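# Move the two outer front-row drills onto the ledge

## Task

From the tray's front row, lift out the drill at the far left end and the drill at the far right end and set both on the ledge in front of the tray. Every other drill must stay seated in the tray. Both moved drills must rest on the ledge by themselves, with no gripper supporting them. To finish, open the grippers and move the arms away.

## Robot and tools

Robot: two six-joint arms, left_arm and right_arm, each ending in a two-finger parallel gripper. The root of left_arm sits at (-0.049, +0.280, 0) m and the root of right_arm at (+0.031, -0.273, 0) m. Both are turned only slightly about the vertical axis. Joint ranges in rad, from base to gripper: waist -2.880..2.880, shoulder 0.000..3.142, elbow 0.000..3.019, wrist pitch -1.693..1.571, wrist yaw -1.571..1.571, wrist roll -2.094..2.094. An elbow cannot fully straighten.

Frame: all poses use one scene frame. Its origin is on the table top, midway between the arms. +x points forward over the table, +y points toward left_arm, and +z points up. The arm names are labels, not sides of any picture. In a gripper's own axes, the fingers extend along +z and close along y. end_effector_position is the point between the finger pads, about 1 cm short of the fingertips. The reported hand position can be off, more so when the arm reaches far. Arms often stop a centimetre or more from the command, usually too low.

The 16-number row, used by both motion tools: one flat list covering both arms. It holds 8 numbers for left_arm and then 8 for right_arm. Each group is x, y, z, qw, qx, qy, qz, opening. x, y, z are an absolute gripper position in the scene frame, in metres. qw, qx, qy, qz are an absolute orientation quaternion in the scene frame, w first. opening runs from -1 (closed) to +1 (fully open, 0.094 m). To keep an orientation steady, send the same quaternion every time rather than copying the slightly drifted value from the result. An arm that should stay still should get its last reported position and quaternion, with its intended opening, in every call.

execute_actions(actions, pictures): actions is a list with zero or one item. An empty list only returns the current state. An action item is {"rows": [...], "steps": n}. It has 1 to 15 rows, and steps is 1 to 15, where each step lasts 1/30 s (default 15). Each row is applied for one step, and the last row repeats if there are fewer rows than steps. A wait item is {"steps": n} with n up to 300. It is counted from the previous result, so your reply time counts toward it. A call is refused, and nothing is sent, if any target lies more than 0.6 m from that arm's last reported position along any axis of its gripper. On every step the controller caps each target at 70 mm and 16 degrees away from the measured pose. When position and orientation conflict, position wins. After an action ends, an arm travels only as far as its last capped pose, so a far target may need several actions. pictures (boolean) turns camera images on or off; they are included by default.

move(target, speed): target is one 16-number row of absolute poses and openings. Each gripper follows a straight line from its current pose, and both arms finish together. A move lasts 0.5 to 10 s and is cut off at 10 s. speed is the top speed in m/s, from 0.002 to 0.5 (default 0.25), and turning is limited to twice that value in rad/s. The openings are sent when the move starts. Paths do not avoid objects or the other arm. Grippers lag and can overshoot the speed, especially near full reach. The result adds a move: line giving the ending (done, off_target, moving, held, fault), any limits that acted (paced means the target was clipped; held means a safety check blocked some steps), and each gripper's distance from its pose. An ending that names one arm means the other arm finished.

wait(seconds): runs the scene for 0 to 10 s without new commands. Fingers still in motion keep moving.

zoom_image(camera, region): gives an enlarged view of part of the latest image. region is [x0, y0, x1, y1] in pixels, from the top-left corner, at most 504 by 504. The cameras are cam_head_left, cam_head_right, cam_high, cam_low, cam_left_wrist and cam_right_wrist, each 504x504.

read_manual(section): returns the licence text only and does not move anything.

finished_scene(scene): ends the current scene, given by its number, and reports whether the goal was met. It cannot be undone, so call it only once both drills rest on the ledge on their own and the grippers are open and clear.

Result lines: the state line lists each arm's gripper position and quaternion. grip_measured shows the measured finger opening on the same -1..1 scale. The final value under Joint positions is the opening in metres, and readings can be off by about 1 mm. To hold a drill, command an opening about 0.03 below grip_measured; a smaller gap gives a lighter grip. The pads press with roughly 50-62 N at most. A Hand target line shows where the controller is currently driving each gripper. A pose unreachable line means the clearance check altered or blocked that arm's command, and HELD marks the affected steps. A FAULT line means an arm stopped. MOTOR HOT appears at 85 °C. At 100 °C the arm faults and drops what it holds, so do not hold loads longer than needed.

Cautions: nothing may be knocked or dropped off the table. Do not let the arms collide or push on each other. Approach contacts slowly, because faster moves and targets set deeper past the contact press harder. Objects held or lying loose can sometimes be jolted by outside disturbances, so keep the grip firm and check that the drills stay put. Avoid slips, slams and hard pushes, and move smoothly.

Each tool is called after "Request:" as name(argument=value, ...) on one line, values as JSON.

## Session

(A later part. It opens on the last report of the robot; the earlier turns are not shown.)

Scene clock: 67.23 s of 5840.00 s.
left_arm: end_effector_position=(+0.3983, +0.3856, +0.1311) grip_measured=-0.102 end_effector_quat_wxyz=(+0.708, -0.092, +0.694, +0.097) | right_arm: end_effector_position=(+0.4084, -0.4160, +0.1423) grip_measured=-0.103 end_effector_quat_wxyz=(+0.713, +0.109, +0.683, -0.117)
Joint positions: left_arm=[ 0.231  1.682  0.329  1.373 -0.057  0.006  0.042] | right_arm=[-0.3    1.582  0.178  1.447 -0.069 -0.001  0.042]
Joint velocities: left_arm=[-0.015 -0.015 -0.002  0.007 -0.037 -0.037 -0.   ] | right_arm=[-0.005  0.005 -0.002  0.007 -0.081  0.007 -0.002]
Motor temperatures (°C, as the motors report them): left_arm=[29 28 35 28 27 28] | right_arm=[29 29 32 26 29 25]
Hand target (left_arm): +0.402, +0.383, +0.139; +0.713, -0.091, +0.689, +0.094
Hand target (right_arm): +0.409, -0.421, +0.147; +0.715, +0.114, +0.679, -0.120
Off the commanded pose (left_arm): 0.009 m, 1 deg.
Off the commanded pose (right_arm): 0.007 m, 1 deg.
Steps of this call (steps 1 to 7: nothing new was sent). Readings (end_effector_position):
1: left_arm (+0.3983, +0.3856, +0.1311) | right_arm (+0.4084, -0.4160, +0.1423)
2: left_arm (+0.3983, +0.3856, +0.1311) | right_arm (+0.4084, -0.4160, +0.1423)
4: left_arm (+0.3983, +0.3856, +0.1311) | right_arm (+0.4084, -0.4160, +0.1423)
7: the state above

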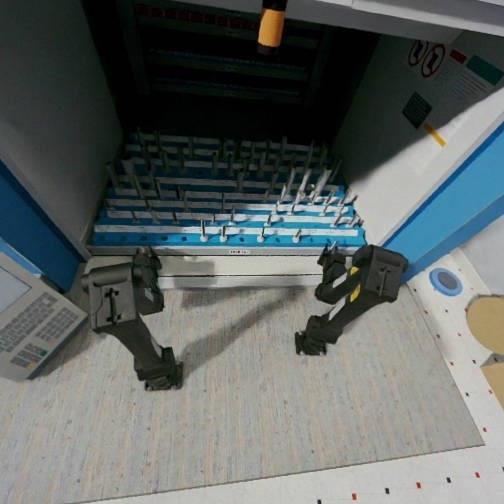

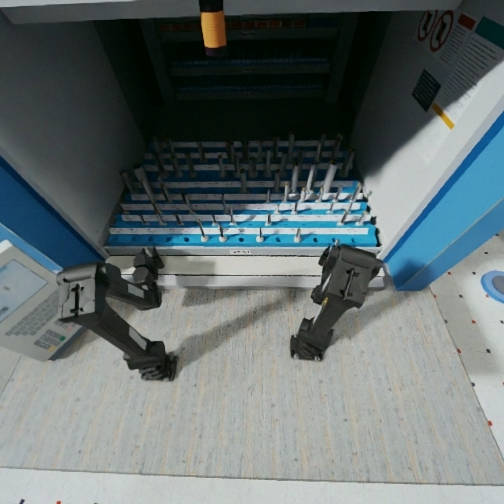

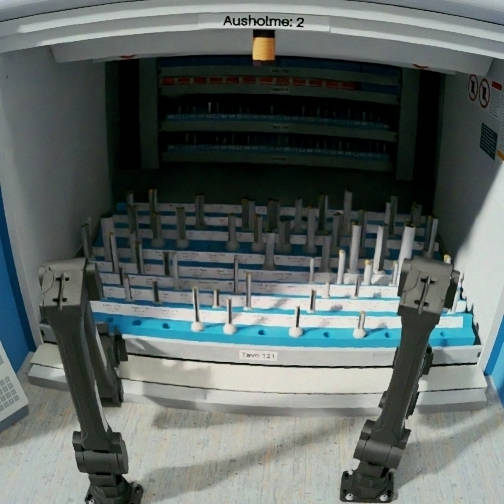

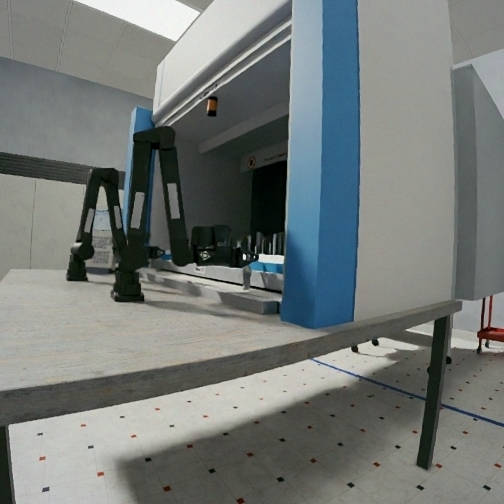

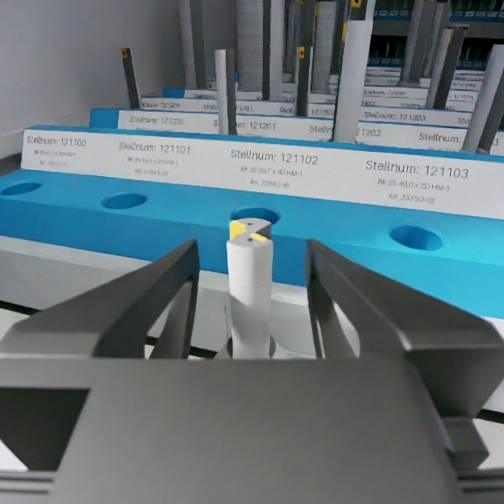

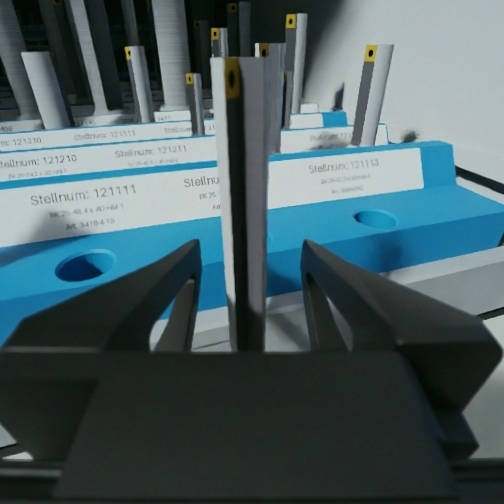

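Request:
move(target=[0.27,0.352,0.21, 0.7010,-0.0923,0.7010,0.0923, 0.5,  0.30,-0.378,0.23, 0.6974,0.1167,0.6974,-0.1167, 0.5], speed=0.15)

Request:
wait(seconds=1.5)

Scene clock: 69.80 s of 5840.00 s.
left_arm: end_effector_position=(+0.2705, +0.3552, +0.2148) grip_measured=+0.498 end_effector_quat_wxyz=(+0.708, -0.092, +0.694, +0.097) | right_arm: end_effector_position=(+0.3029, -0.3743, +0.2070) grip_measured=+0.497 end_effector_quat_wxyz=(+0.689, +0.115, +0.707, -0.111)
Joint positions: left_arm=[ 0.212  0.636  0.084  0.574 -0.076  0.006  0.07 ] | right_arm=[-0.314  0.229  0.047  0.156 -0.083 -0.001  0.07 ]
Joint velocities: left_arm=[ 0.005  0.005 -0.012 -0.007 -0.007 -0.007 -0.001] | right_arm=[ 0.005 -0.015  0.007 -0.027 -0.007 -0.037 -0.001]
Motor temperatures (°C, as the motors report them): left_arm=[29 28 35 28 27 28] | right_arm=[29 29 32 26 29 25]
Hand target (left_arm): +0.272, +0.353, +0.210; +0.701, -0.092, +0.701, +0.093
Hand target (right_arm): +0.304, -0.378, +0.227; +0.697, +0.116, +0.697, -0.117
Off the commanded pose (left_arm): 0.006 m, 1 deg.
Off the commanded pose (right_arm): 0.023 m, 2 deg.
move: off_target (right_arm)

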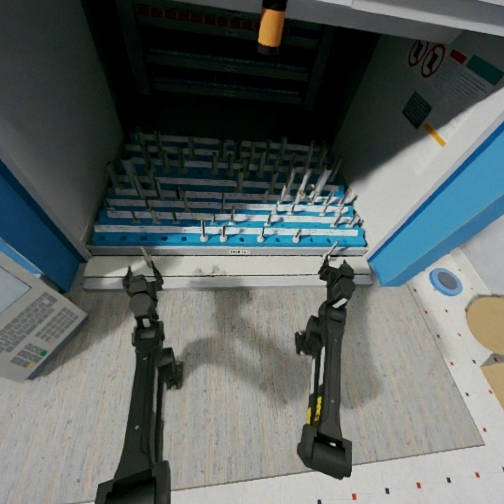

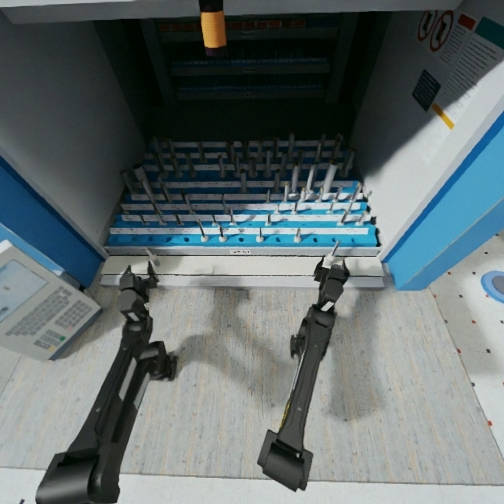

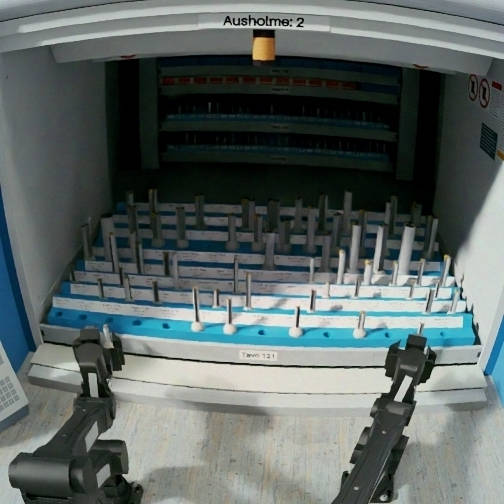

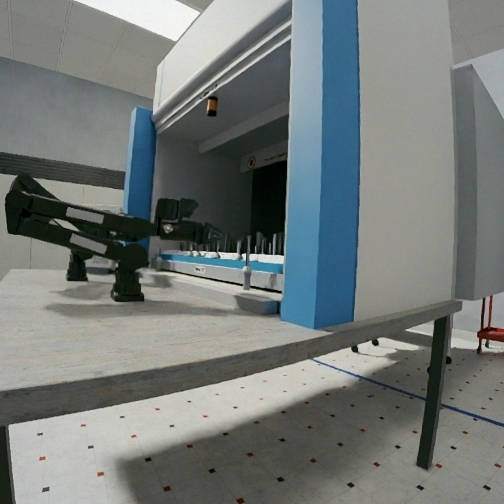

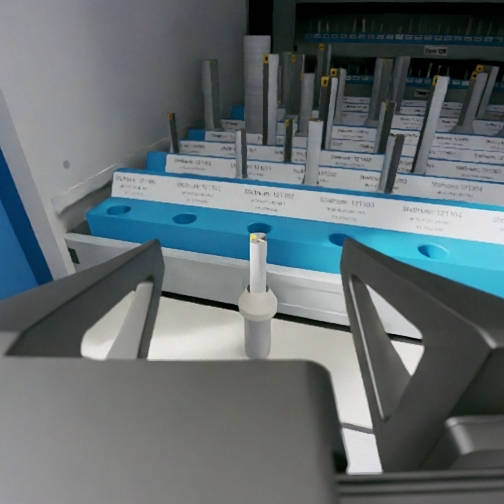

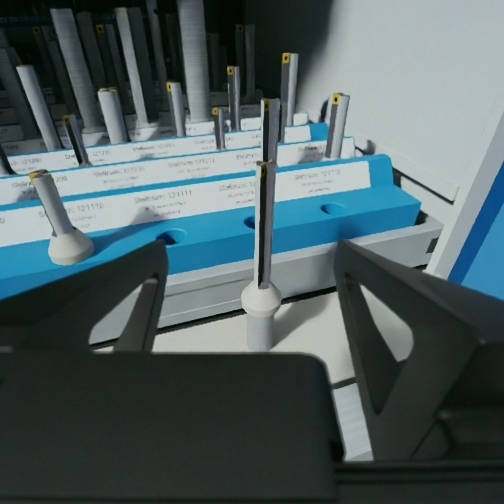

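Scene clock: 71.30 s of 5840.00 s.
left_arm: end_effector_position=(+0.2705, +0.3552, +0.2148) grip_measured=+0.498 end_effector_quat_wxyz=(+0.708, -0.092, +0.694, +0.097) | right_arm: end_effector_position=(+0.3029, -0.3743, +0.2070) grip_measured=+0.497 end_effector_quat_wxyz=(+0.689, +0.115, +0.707, -0.111)
Joint positions: left_arm=[ 0.212  0.636  0.084  0.574 -0.076  0.006  0.07 ] | right_arm=[-0.314  0.229  0.047  0.156 -0.083 -0.001  0.07 ]
Joint velocities: left_arm=[-0.005 -0.015 -0.012 -0.007  0.007  0.007  0.   ] | right_arm=[-0.005  0.005 -0.027 -0.022 -0.022  0.007  0.001]
Motor temperatures (°C, as the motors report them): left_arm=[29 28 35 28 27 28] | right_arm=[29 29 32 26 29 25]
Hand target (left_arm): +0.272, +0.353, +0.210; +0.701, -0.092, +0.701, +0.093
Hand target (right_arm): +0.304, -0.378, +0.227; +0.697, +0.116, +0.697, -0.117
Off the commanded pose (left_arm): 0.006 m, 1 deg.
Off the commanded pose (right_arm): 0.023 m, 2 deg.
Steps of this call (steps 1 to 45: nothing new was sent). Readings (end_effector_position):
1: left_arm (+0.2705, +0.3552, +0.2148) | right_arm (+0.3029, -0.3743, +0.2070)
2: left_arm (+0.2705, +0.3552, +0.2148) | right_arm (+0.3029, -0.3743, +0.2070)
4: left_arm (+0.2705, +0.3552, +0.2148) | right_arm (+0.3029, -0.3743, +0.2070)
8: left_arm (+0.2705, +0.3552, +0.2148) | right_arm (+0.3029, -0.3743, +0.2070)
45: the state above

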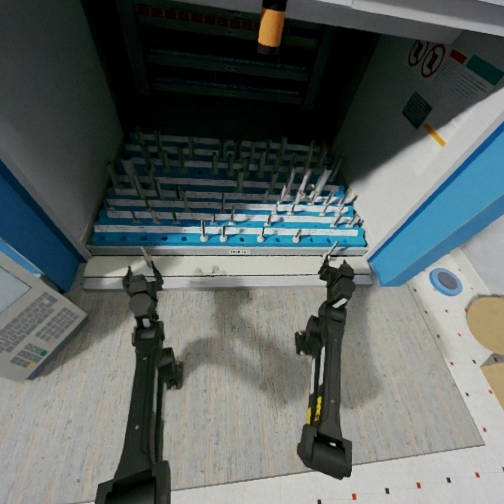

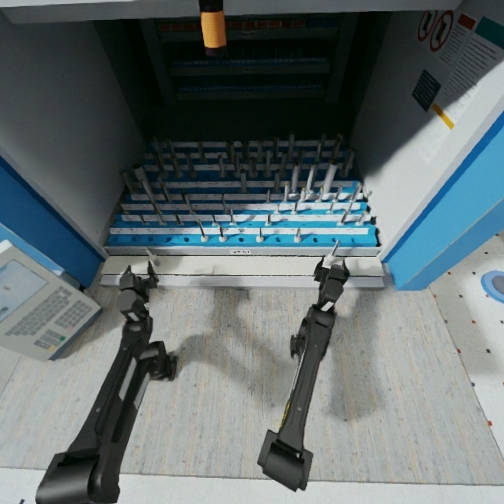

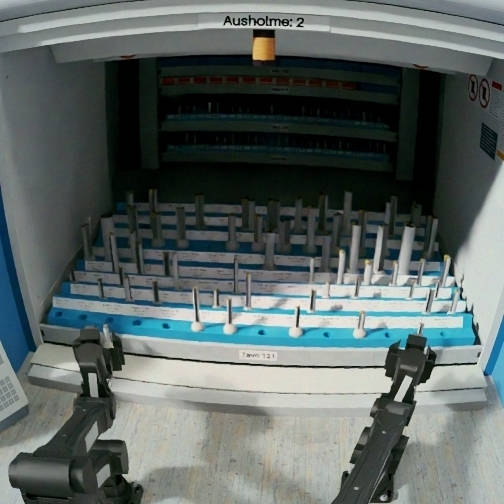

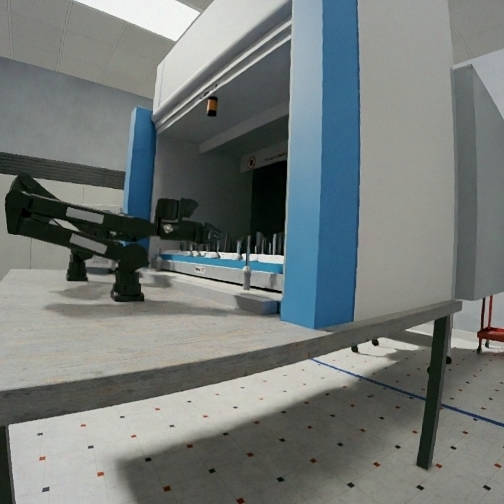

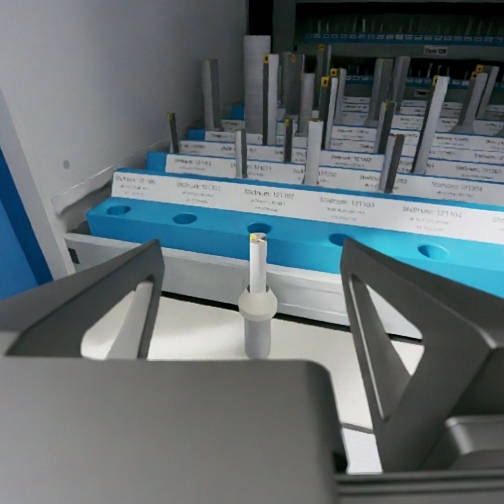

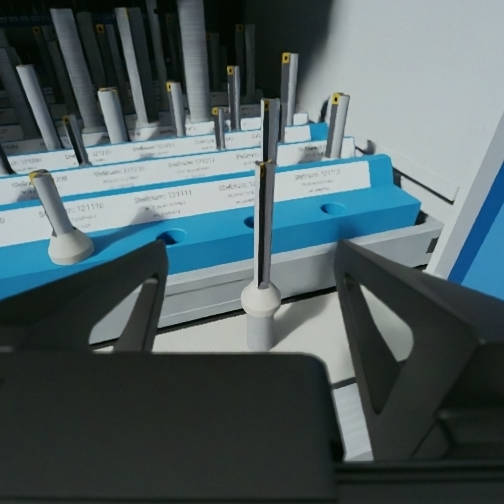

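Both drills stand steadily on the ledge and the arms are clear.

Request:
finished_scene(scene=2)

The scene is finished: the task was done.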